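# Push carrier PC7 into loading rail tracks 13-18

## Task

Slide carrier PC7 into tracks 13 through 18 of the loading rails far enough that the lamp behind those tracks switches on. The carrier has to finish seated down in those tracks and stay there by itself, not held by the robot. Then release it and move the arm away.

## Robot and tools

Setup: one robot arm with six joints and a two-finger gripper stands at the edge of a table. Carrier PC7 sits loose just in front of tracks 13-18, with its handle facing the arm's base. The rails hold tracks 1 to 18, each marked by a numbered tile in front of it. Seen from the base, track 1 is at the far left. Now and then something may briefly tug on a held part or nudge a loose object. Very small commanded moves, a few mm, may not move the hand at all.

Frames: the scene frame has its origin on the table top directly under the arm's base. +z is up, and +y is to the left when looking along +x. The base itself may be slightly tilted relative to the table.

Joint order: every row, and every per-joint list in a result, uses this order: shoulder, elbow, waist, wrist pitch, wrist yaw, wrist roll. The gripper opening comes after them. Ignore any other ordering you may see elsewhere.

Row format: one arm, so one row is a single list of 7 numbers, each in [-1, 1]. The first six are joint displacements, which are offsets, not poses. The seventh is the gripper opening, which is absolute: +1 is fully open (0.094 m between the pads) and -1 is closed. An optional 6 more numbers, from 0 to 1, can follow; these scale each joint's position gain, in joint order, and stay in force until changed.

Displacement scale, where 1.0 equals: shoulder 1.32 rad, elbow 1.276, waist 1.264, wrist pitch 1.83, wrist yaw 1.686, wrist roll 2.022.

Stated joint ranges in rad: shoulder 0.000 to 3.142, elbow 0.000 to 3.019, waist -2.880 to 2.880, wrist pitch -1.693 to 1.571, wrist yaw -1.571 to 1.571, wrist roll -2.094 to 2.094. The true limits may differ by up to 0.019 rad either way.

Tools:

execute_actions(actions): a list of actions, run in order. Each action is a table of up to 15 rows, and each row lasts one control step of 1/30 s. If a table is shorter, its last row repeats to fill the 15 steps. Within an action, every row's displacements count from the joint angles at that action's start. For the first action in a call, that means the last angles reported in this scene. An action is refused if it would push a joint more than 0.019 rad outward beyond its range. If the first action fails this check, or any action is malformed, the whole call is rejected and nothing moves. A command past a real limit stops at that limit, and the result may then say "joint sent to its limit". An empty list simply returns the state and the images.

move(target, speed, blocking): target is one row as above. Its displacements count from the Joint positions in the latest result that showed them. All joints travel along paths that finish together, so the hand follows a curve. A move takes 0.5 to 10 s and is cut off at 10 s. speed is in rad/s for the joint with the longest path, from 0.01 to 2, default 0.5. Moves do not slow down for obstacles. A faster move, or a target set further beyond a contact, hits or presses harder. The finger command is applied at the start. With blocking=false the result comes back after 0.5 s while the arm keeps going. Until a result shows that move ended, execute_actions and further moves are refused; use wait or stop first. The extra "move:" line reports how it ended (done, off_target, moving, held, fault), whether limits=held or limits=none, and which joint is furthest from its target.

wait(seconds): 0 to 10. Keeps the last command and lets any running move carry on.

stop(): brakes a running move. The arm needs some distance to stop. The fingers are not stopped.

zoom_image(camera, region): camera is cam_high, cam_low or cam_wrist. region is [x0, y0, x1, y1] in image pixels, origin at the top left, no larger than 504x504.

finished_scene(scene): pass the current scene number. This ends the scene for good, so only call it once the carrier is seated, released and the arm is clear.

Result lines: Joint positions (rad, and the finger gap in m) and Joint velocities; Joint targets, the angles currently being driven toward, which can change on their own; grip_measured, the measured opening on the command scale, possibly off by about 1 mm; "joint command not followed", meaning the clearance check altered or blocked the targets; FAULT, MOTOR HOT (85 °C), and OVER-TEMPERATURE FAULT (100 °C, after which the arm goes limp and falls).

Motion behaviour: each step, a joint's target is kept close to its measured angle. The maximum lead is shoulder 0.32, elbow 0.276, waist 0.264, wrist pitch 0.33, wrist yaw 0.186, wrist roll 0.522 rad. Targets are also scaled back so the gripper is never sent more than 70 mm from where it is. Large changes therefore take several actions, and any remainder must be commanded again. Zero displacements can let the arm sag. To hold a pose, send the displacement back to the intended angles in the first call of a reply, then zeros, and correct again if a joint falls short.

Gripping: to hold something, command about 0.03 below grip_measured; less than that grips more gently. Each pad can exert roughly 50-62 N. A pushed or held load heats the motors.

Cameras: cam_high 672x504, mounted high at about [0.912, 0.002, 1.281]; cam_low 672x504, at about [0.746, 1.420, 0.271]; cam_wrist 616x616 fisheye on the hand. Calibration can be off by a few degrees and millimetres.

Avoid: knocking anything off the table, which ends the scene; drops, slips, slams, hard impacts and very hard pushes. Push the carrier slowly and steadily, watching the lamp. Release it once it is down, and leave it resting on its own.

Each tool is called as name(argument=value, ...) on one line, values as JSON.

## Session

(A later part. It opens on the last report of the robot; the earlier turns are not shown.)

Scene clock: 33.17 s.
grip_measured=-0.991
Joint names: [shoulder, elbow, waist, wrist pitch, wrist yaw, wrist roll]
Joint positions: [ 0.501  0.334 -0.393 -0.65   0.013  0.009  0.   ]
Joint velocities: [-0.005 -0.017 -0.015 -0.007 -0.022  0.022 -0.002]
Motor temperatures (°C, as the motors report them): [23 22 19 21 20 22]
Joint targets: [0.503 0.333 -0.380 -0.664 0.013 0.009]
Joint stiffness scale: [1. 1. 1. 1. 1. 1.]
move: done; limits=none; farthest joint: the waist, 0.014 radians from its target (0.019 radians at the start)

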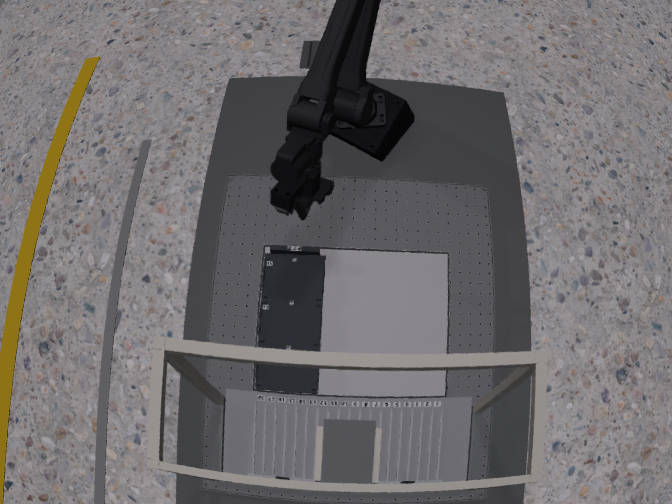

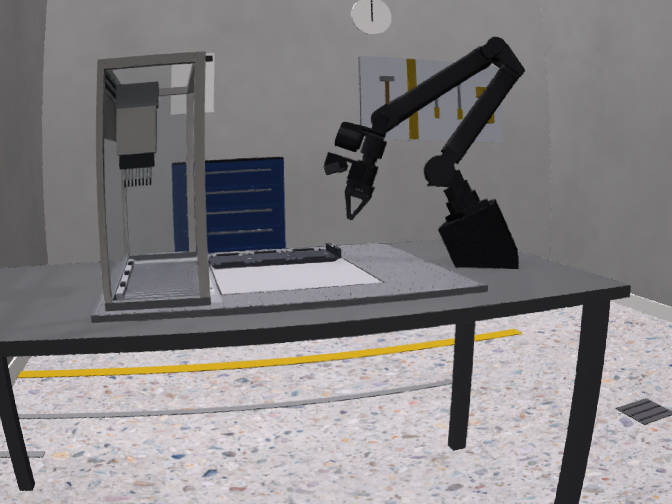

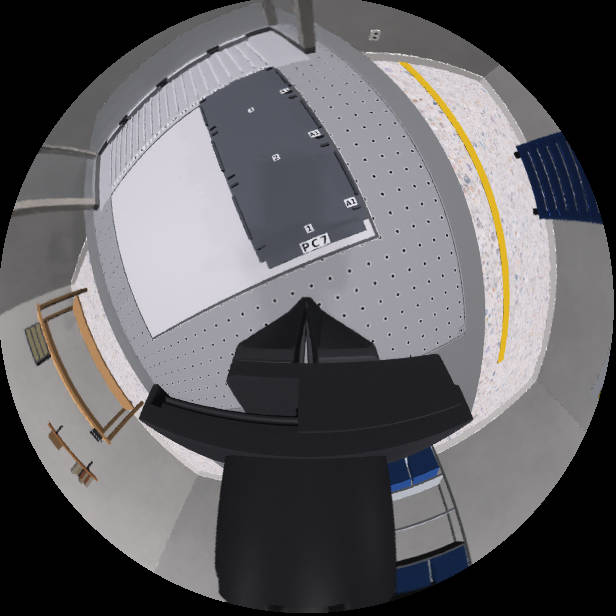

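move(target=[0.17,-0.04,-0.045,0.15,0,0,-1], speed=0.4)

zoom_image(camera="cam_low", region=[240, 160, 420, 290])

zoom_image(camera="cam_high", region=[240, 180, 360, 280])

Scene clock: 35.33 s.
grip_measured=-0.991
Joint names: [shoulder, elbow, waist, wrist pitch, wrist yaw, wrist roll]
Joint positions: [ 0.721  0.291 -0.437 -0.397  0.013  0.009  0.   ]
Joint velocities: [-0.015 -0.012 -0.005 -0.012  0.022 -0.037 -0.   ]
Motor temperatures (°C, as the motors report them): [22 22 19 21 20 22]
Joint targets: [0.725 0.283 -0.449 -0.375 0.013 0.009]
Joint stiffness scale: [1. 1. 1. 1. 1. 1.]
move: off_target; limits=none; farthest joint: the wrist pitch, 0.022 radians from its target (0.275 radians at the start)

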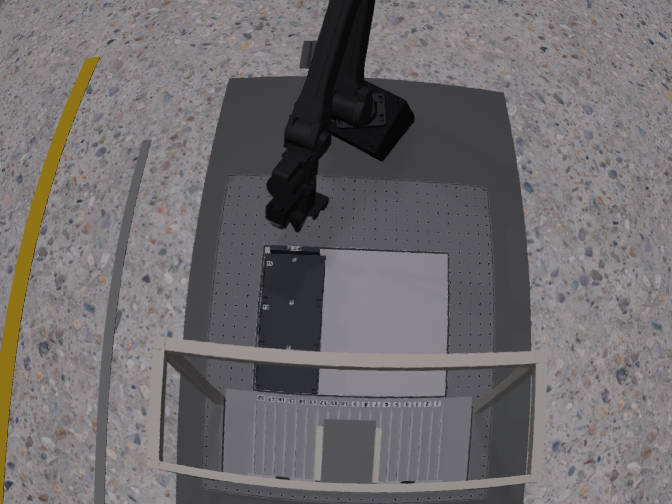

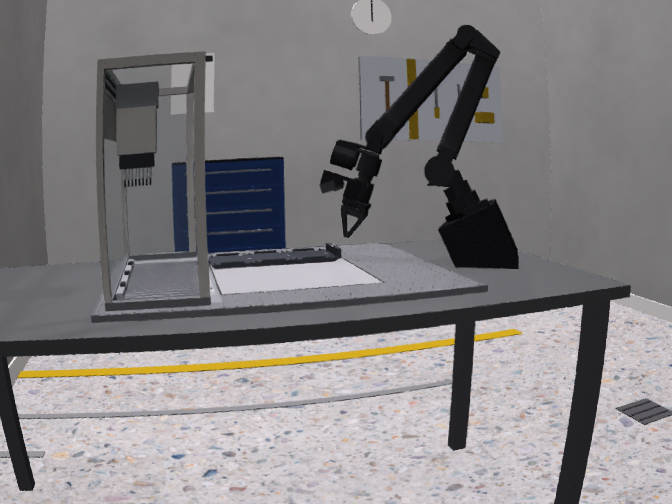

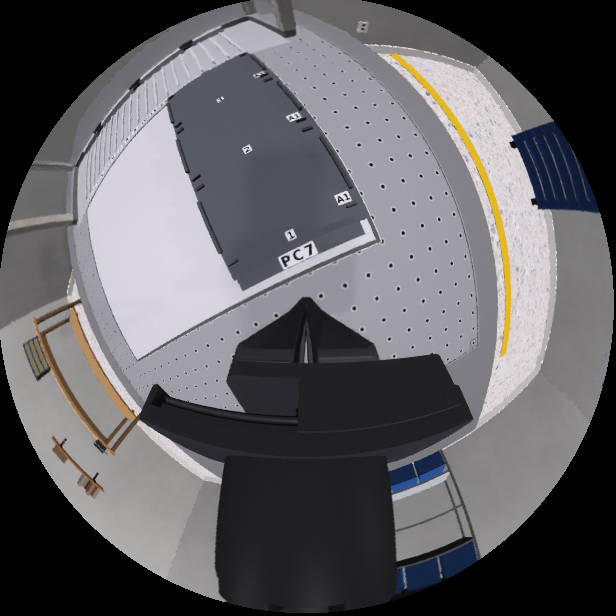

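Region (240, 160, 420, 290) of cam_low's 672x504 image, scaled by 2.800, with more detail than that image has.

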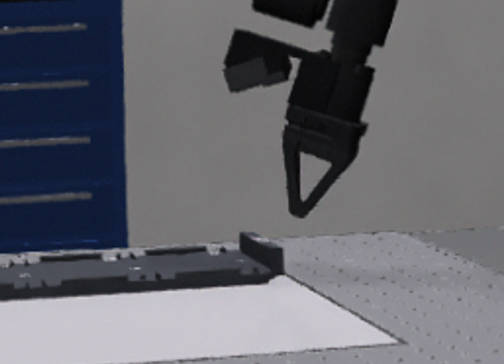

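Region (240, 180, 360, 280) of cam_high's 672x504 image, scaled by 4.200, with more detail than that image has.

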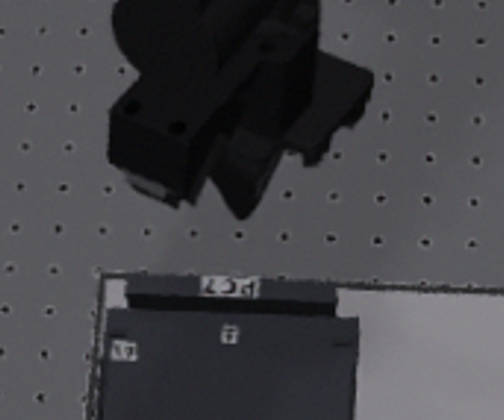

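move(target=[0.145,0,-0.01,0.115,0,0,-1], speed=0.3)

zoom_image(camera="cam_low", region=[240, 160, 420, 290])

zoom_image(camera="cam_high", region=[240, 180, 360, 280])

Scene clock: 38.93 s.
grip_measured=-0.991
Joint names: [shoulder, elbow, waist, wrist pitch, wrist yaw, wrist roll]
Joint positions: [ 0.905  0.291 -0.437 -0.209  0.013  0.009  0.   ]
Joint velocities: [ 0.005  0.002 -0.015 -0.022 -0.007 -0.007 -0.   ]
Motor temperatures (°C, as the motors report them): [22 22 19 21 20 22]
Joint targets: [0.912 0.291 -0.450 -0.187 0.013 0.009]
Joint stiffness scale: [1. 1. 1. 1. 1. 1.]
move: off_target; limits=none; farthest joint: the wrist pitch, 0.022 radians from its target (0.211 radians at the start)

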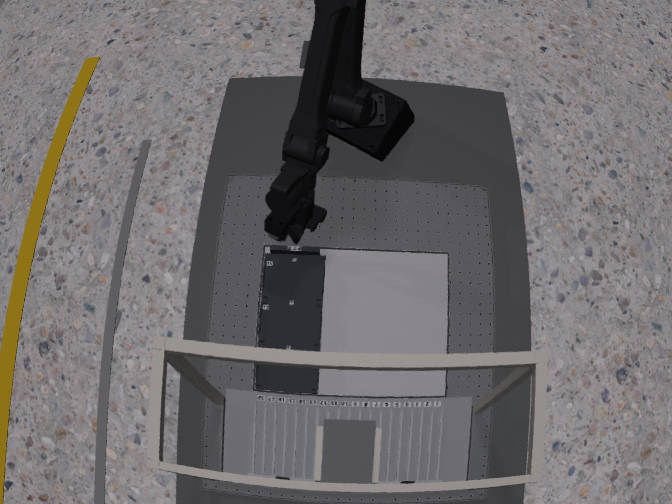

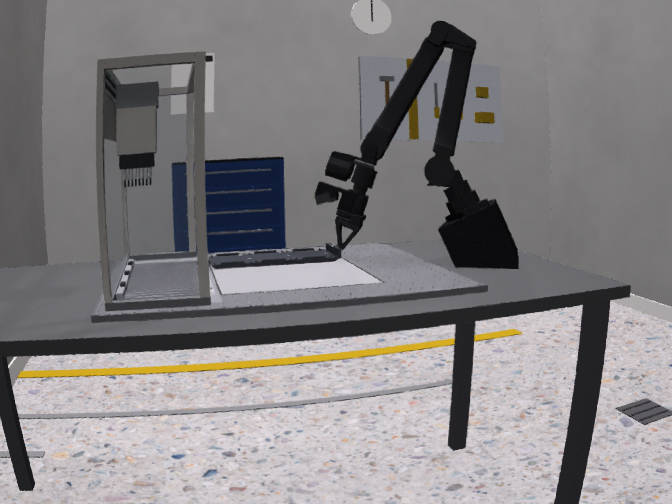

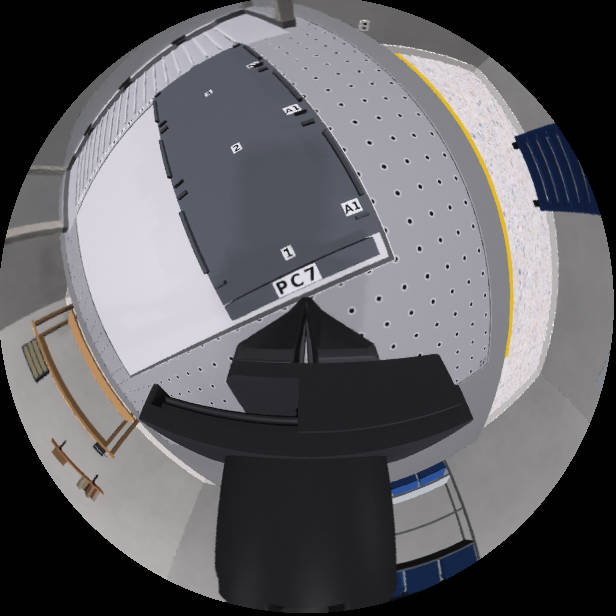

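Region (240, 160, 420, 290) of cam_low's 672x504 image, scaled by 2.800, with more detail than that image has.

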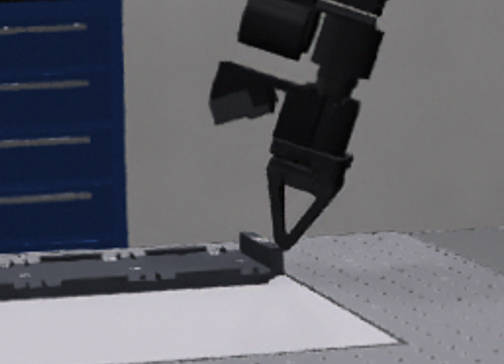

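Region (240, 180, 360, 280) of cam_high's 672x504 image, scaled by 4.200, with more detail than that image has.

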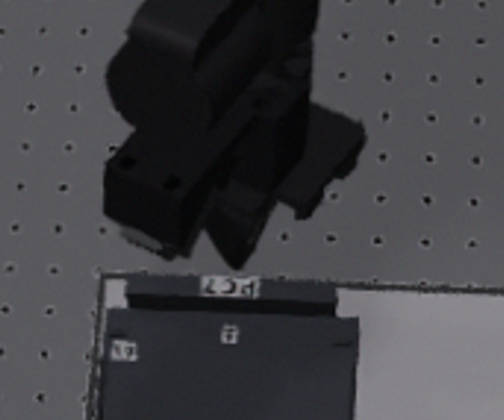

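execute_actions(actions=[[[0.034,0.056,0.02,0,0,0,-1]],[[0.034,0.056,0.02,0,0,0,-1]],[[0.034,0.056,0.02,0,0,0,-1]]])

zoom_image(camera="cam_low", region=[240, 160, 420, 290])

zoom_image(camera="cam_high", region=[230, 220, 370, 500])

Scene clock: 41.93 s.
grip_measured=-0.991
Joint names: [shoulder, elbow, waist, wrist pitch, wrist yaw, wrist roll]
Joint positions: [ 1.023  0.364 -0.408 -0.209  0.018  0.009  0.   ]
Joint velocities: [-0.005 -0.012 -0.005 -0.007 -0.051 -0.037 -0.001]
Motor temperatures (°C, as the motors report them): [22 22 19 21 20 22]
Joint targets: [1.029 0.413 -0.392 -0.209 0.016 0.009]
Joint stiffness scale: [1. 1. 1. 1. 1. 1.]

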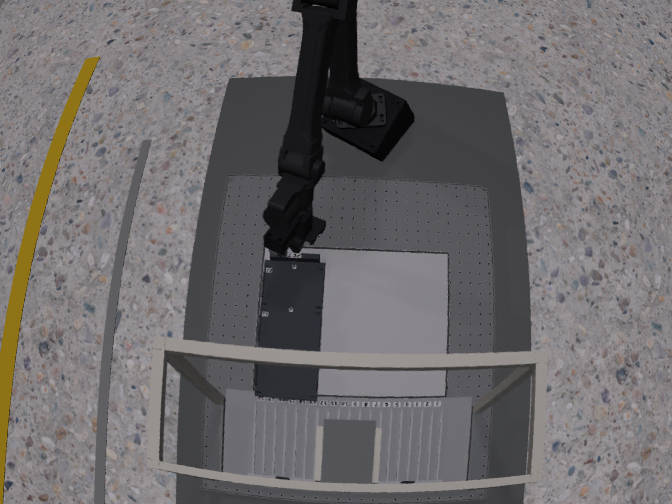

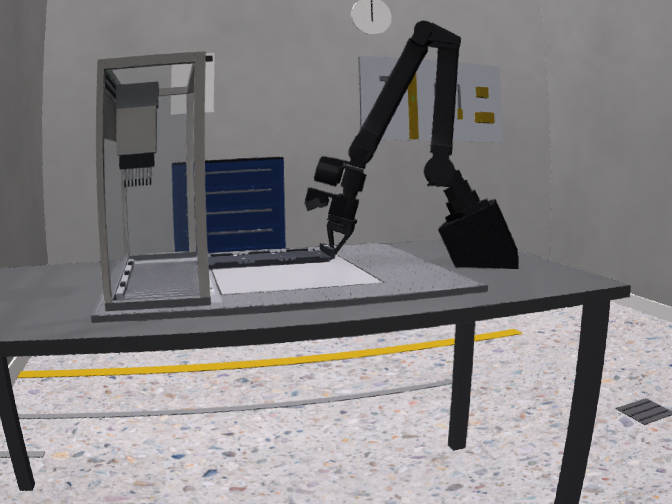

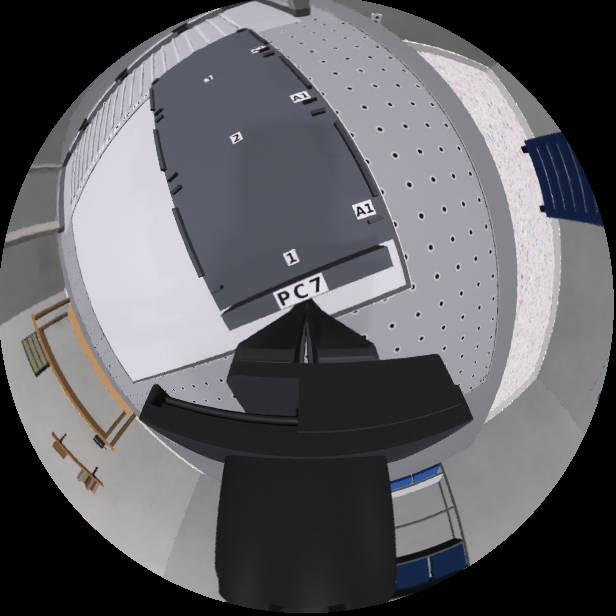

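Region (240, 160, 420, 290) of cam_low's 672x504 image, scaled by 2.800, with more detail than that image has.

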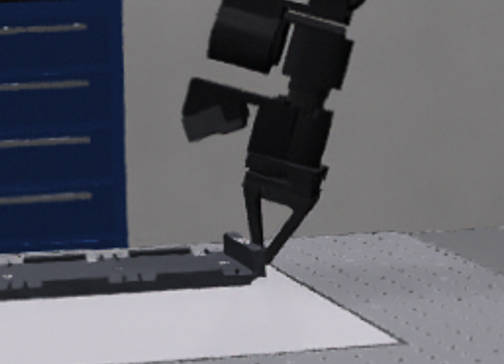

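Region (230, 220, 370, 500) of cam_high's 672x504 image, scaled by 1.800, with more detail than that image has.

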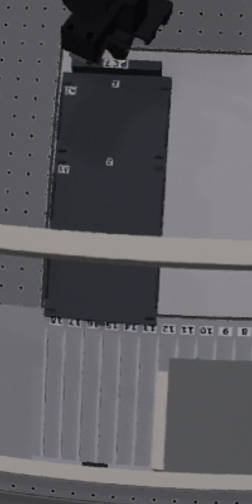

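execute_actions(actions=[[[0.021,0.06,0.023,0,0,0,-1]],[[0.021,0.06,0.023,0,0,0,-1]]])

zoom_image(camera="cam_low", region=[180, 160, 360, 290])

zoom_image(camera="cam_high", region=[230, 360, 350, 500])

Scene clock: 43.93 s.
grip_measured=-0.991
Joint names: [shoulder, elbow, waist, wrist pitch, wrist yaw, wrist roll]
Joint positions: [ 1.066  0.421 -0.38  -0.209  0.021  0.009  0.   ]
Joint velocities: [-0.005 -0.007 -0.005  0.002 -0.022  0.007 -0.   ]
Motor temperatures (°C, as the motors report them): [22 22 19 21 20 22]
Joint targets: [1.073 0.470 -0.365 -0.209 0.019 0.009]
Joint stiffness scale: [1. 1. 1. 1. 1. 1.]

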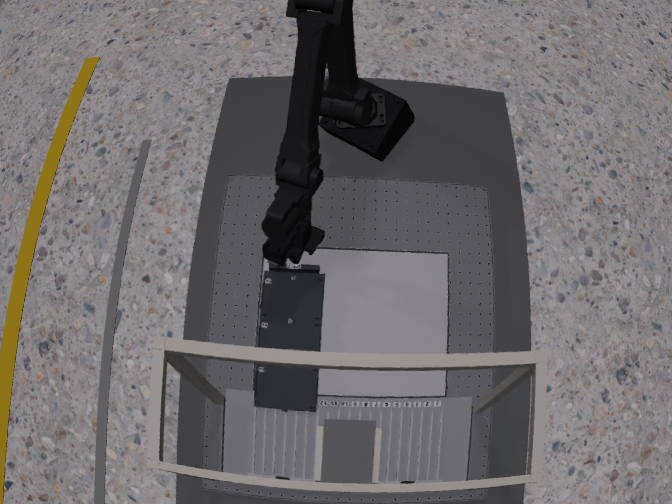

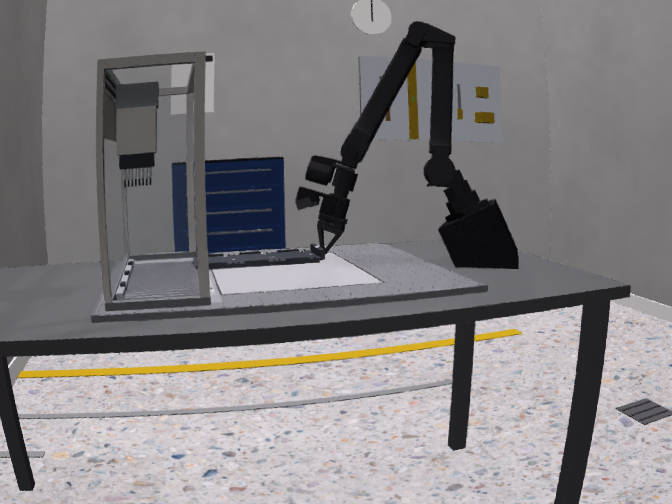

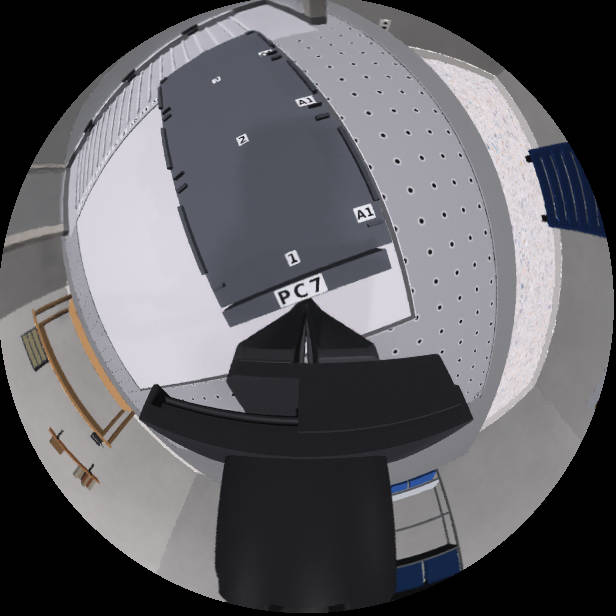

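Region (180, 160, 360, 290) of cam_low's 672x504 image, scaled by 2.800, with more detail than that image has.

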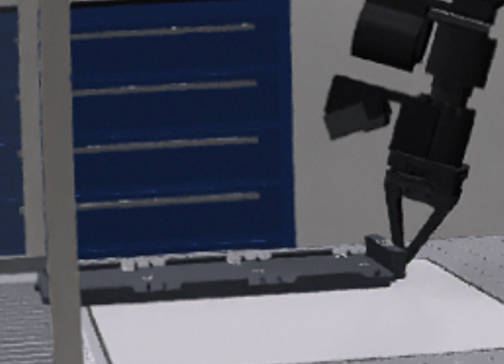

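Region (230, 360, 350, 500) of cam_high's 672x504 image, scaled by 3.600, with more detail than that image has; it fills the left 432 columns of this view, and the rest is white.

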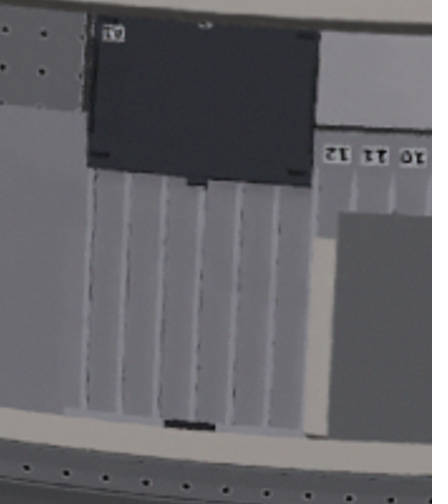

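execute_actions(actions=[[[0.024,0.06,0.0,0,0,0,-1]],[[0.024,0.06,0.0,0,0,0,-1]]])

zoom_image(camera="cam_low", region=[160, 160, 340, 290])

zoom_image(camera="cam_high", region=[230, 360, 350, 500])

Scene clock: 45.70 s.
grip_measured=-0.991
Joint names: [shoulder, elbow, waist, wrist pitch, wrist yaw, wrist roll]
Joint positions: [ 1.115  0.476 -0.38  -0.209  0.021  0.009  0.   ]
Joint velocities: [-0.015 -0.002  0.005  0.007  0.007 -0.007 -0.001]
Motor temperatures (°C, as the motors report them): [22 23 19 21 20 22]
Joint targets: [1.122 0.525 -0.380 -0.209 0.021 0.009]
Joint stiffness scale: [1. 1. 1. 1. 1. 1.]

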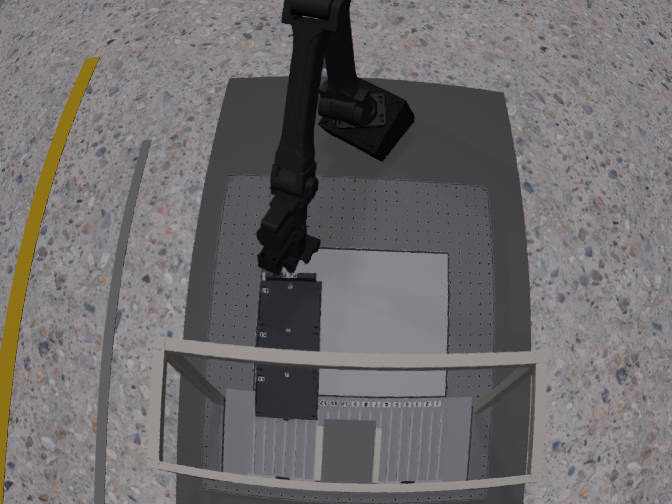

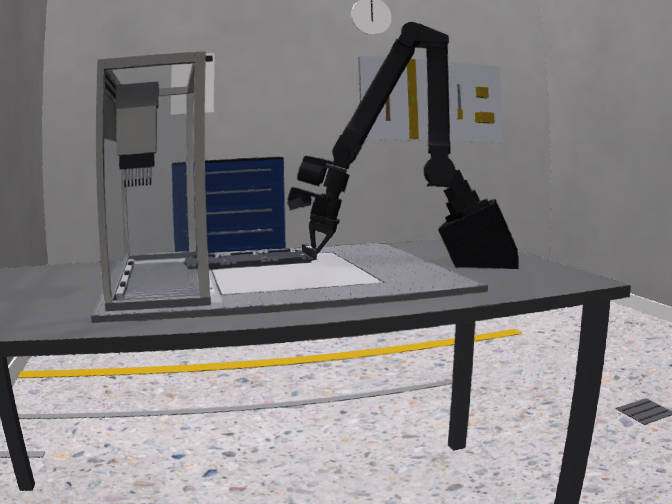

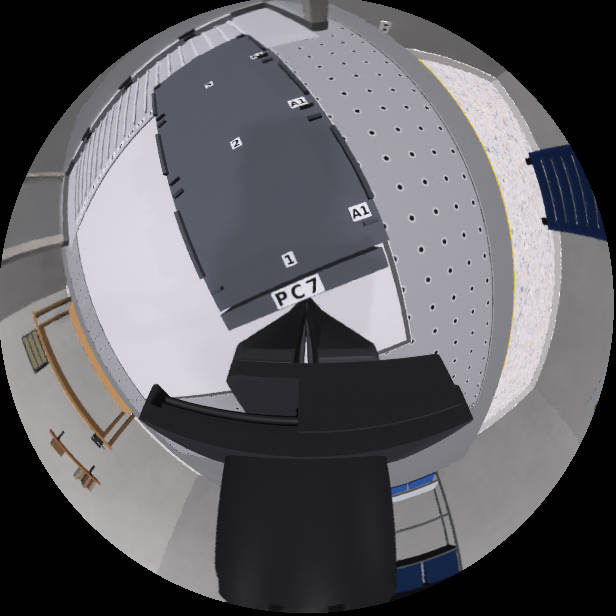

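Region (160, 160, 340, 290) of cam_low's 672x504 image, scaled by 2.800, with more detail than that image has.

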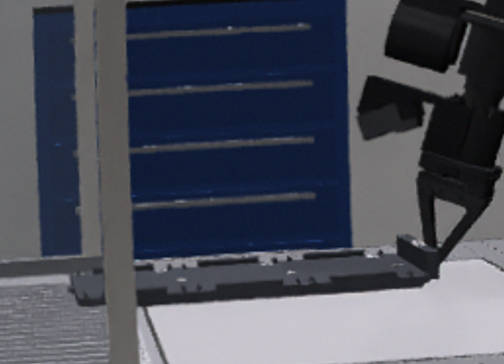

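Region (230, 360, 350, 500) of cam_high's 672x504 image, scaled by 3.600, with more detail than that image has; it fills the left 432 columns of this view, and the rest is white.

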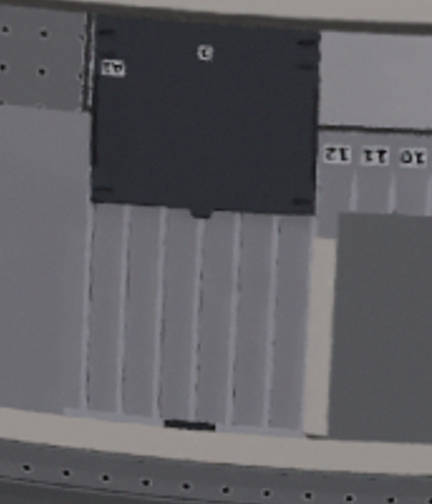

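execute_actions(actions=[[[0.024,0.062,0.024,0,0,0,-1]],[[0.024,0.062,0.024,0,0,0,-1]],[[0.024,0.062,0.022,0,0,0,-1]]])

zoom_image(camera="cam_low", region=[140, 160, 320, 290])

zoom_image(camera="cam_high", region=[230, 360, 350, 500])

Scene clock: 48.13 s.
grip_measured=-0.991
Joint names: [shoulder, elbow, waist, wrist pitch, wrist yaw, wrist roll]
Joint positions: [ 1.186  0.567 -0.338 -0.209  0.026  0.009  0.   ]
Joint velocities: [-0.015 -0.032 -0.005  0.007 -0.007 -0.037  0.001]
Motor temperatures (°C, as the motors report them): [22 23 19 21 20 22]
Joint targets: [1.194 0.617 -0.322 -0.209 0.024 0.009]
Joint stiffness scale: [1. 1. 1. 1. 1. 1.]

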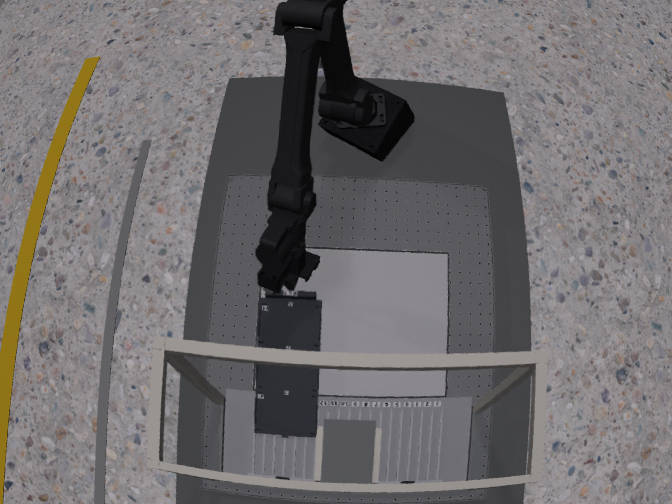

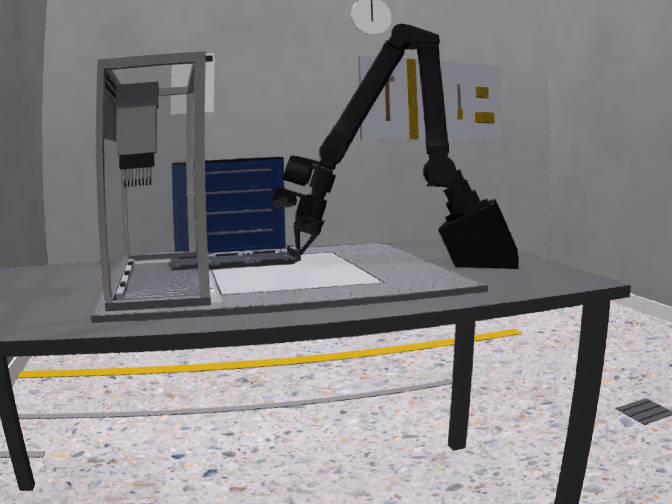

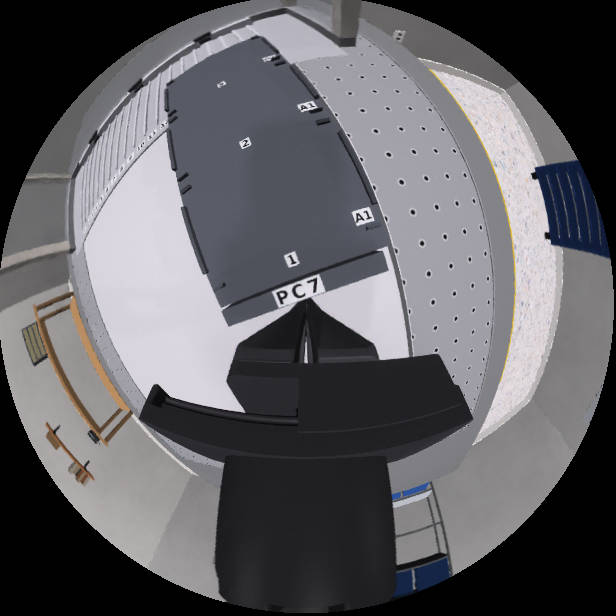

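Region (140, 160, 320, 290) of cam_low's 672x504 image, scaled by 2.800, with more detail than that image has.

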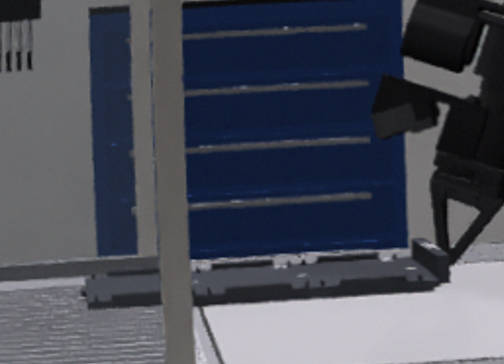

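Region (230, 360, 350, 500) of cam_high's 672x504 image, scaled by 3.600, with more detail than that image has; it fills the left 432 columns of this view, and the rest is white.

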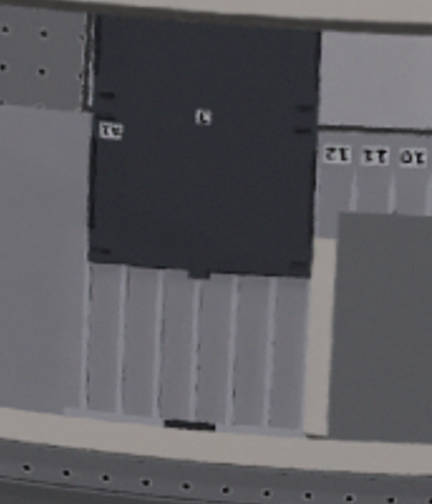

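execute_actions(actions=[[[0.033,0.076,0.024,0,0,0,-1]],[[0.033,0.076,0.024,0,0,0,-1]],[[0.033,0.077,0.023,0,0,0,-1]],[[0.033,0.077,0.022,0,0,0,-1]]])

zoom_image(camera="cam_low", region=[110, 160, 290, 290])

zoom_image(camera="cam_high", region=[230, 360, 350, 500])

Scene clock: 51.00 s.
grip_measured=-0.991
Joint names: [shoulder, elbow, waist, wrist pitch, wrist yaw, wrist roll]
Joint positions: [ 1.333  0.766 -0.279 -0.215  0.031  0.009  0.   ]
Joint velocities: [ 0.015  0.002  0.005 -0.012  0.007 -0.007 -0.001]
Motor temperatures (°C, as the motors report them): [22 23 19 21 20 22]
Joint targets: [1.341 0.814 -0.264 -0.213 0.030 0.009]
Joint stiffness scale: [1. 1. 1. 1. 1. 1.]

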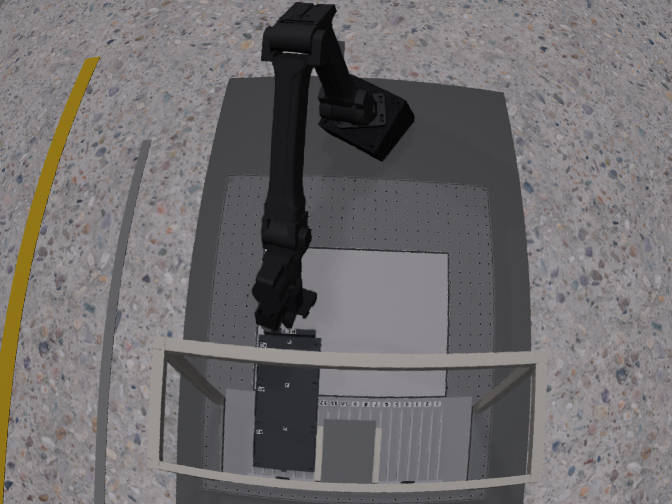

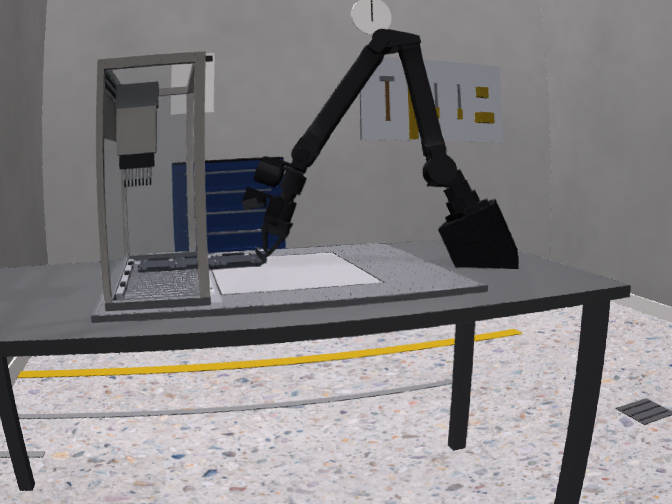

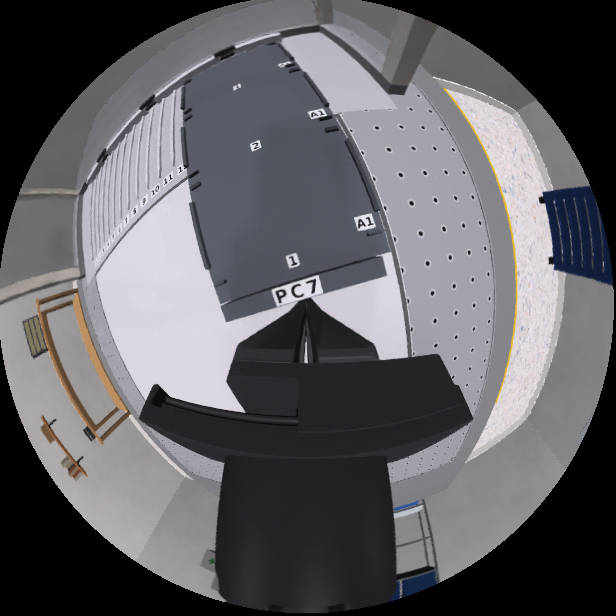

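Region (110, 160, 290, 290) of cam_low's 672x504 image, scaled by 2.800, with more detail than that image has.

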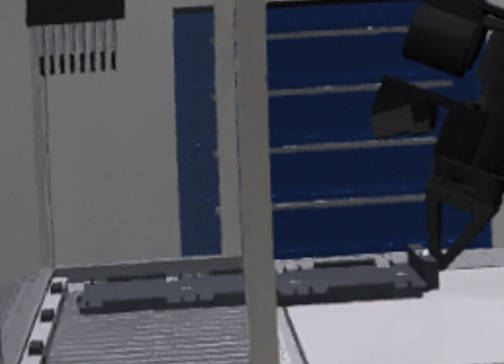

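Region (230, 360, 350, 500) of cam_high's 672x504 image, scaled by 3.600, with more detail than that image has; it fills the left 432 columns of this view, and the rest is white.

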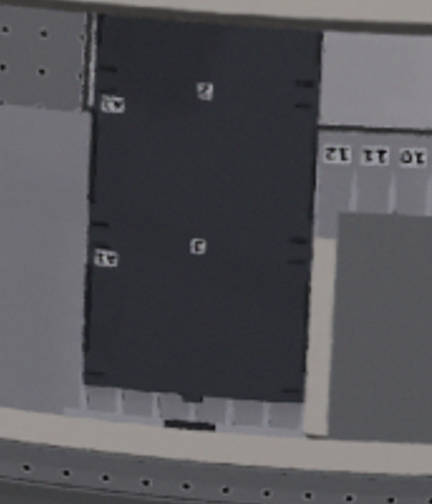

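execute_actions(actions=[[[0.022,0.058,0.015,0.005,0,0,-1]],[[0.022,0.058,0.015,0.005,0,0,-1]]])

zoom_image(camera="cam_low", region=[110, 160, 290, 290])

Scene clock: 52.47 s.
grip_measured=-0.991
Joint names: [shoulder, elbow, waist, wrist pitch, wrist yaw, wrist roll]
Joint positions: [ 1.365  0.801 -0.275 -0.215  0.031  0.009  0.   ]
Joint velocities: [-0.015 -0.007 -0.005  0.012 -0.051 -0.037 -0.001]
Motor temperatures (°C, as the motors report them): [22 23 19 21 20 22]
Joint targets: [1.378 0.858 -0.258 -0.206 0.031 0.009]
Joint stiffness scale: [1. 1. 1. 1. 1. 1.]

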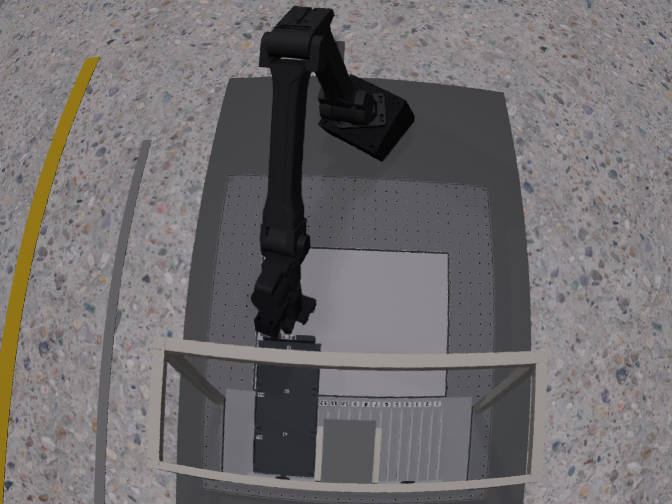

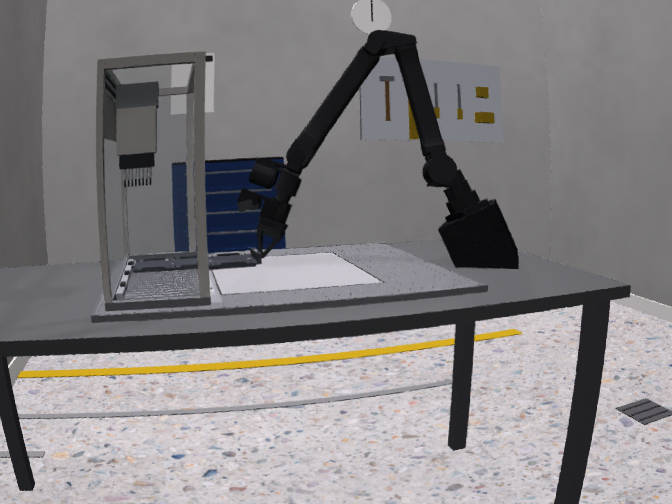

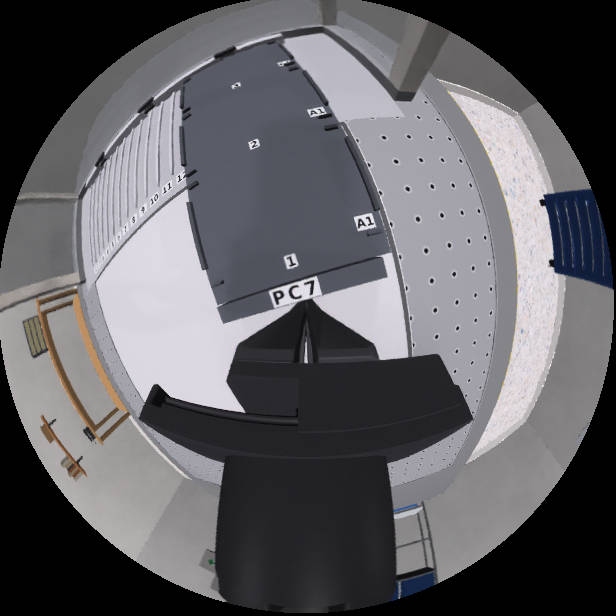

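Region (110, 160, 290, 290) of cam_low's 672x504 image, scaled by 2.800, with more detail than that image has.

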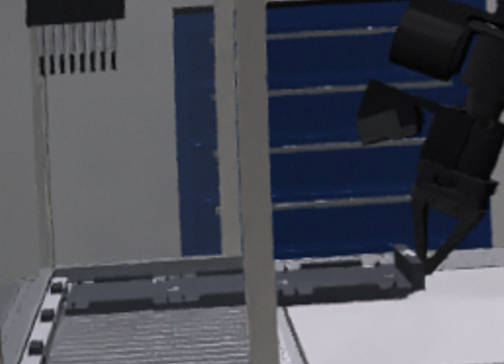

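execute_actions(actions=[[[0.018,0.066,0.017,0.008,0,0,-1]],[[0.012,0.066,0.015,0.008,0,0,-1]]])

zoom_image(camera="cam_low", region=[100, 200, 280, 310])

Scene clock: 53.93 s.
grip_measured=-0.991
Joint names: [shoulder, elbow, waist, wrist pitch, wrist yaw, wrist roll]
Joint positions: [ 1.377  0.816 -0.271 -0.215  0.032  0.009  0.   ]
Joint velocities: [ 0.005  0.002  0.005  0.012 -0.007 -0.051 -0.001]
Motor temperatures (°C, as the motors report them): [22 23 19 21 20 22]
Joint targets: [1.392 0.899 -0.252 -0.200 0.032 0.009]
Joint stiffness scale: [1. 1. 1. 1. 1. 1.]

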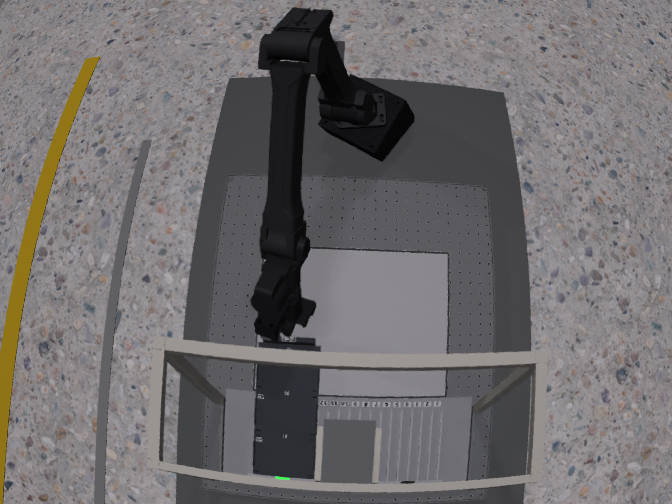

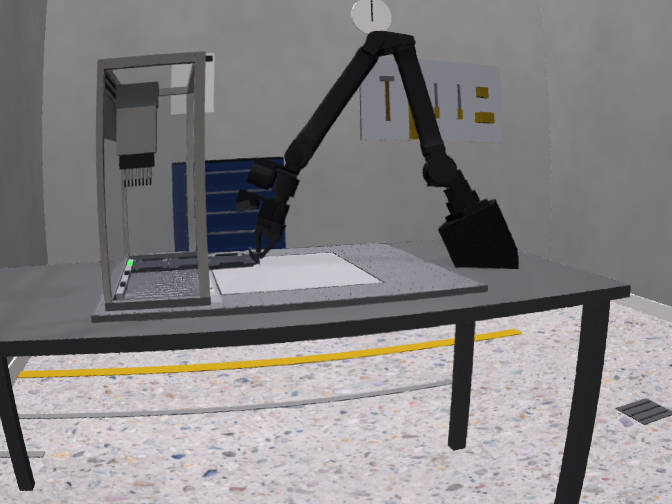

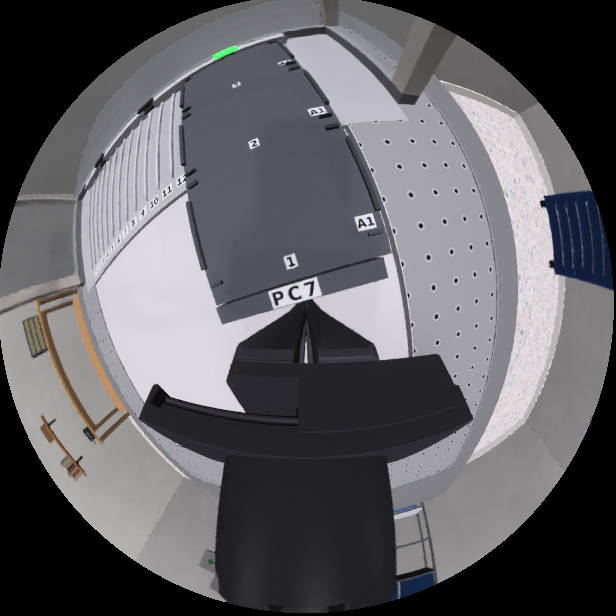

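Region (100, 200, 280, 310) of cam_low's 672x504 image, scaled by 2.800, with more detail than that image has.

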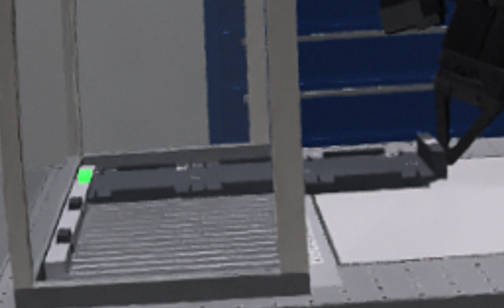

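Lit. Retreat.

move(target=[-0.5,-0.38,0,-0.1,0,0,-1], speed=0.7)

Scene clock: 55.63 s.
grip_measured=-0.991
Joint names: [shoulder, elbow, waist, wrist pitch, wrist yaw, wrist roll]
Joint positions: [ 0.716  0.334 -0.271 -0.382  0.032  0.009  0.   ]
Joint velocities: [-0.015  0.017  0.015 -0.017 -0.022 -0.037  0.001]
Motor temperatures (°C, as the motors report them): [22 23 19 21 20 22]
Joint targets: [0.717 0.331 -0.271 -0.398 0.032 0.009]
Joint stiffness scale: [1. 1. 1. 1. 1. 1.]
move: done; limits=none; farthest joint: the wrist pitch, 0.016 radians from its target (0.183 radians at the start)

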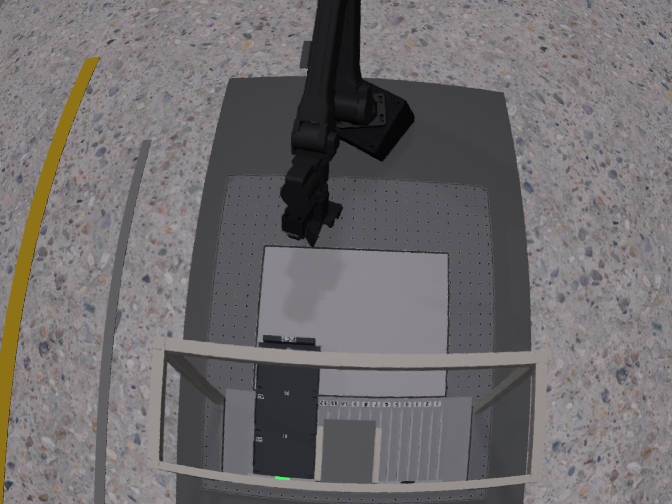

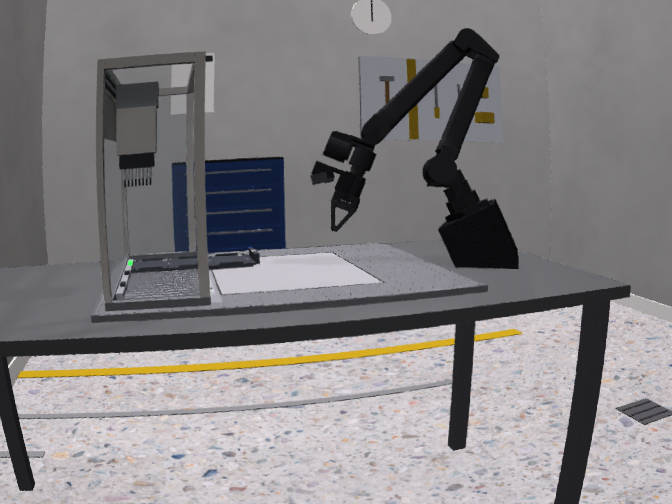

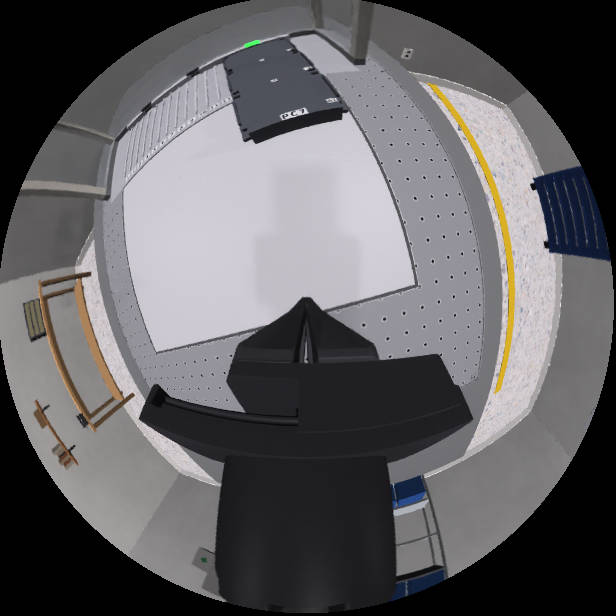

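finished_scene(scene=1)

The scene is finished: the task was done.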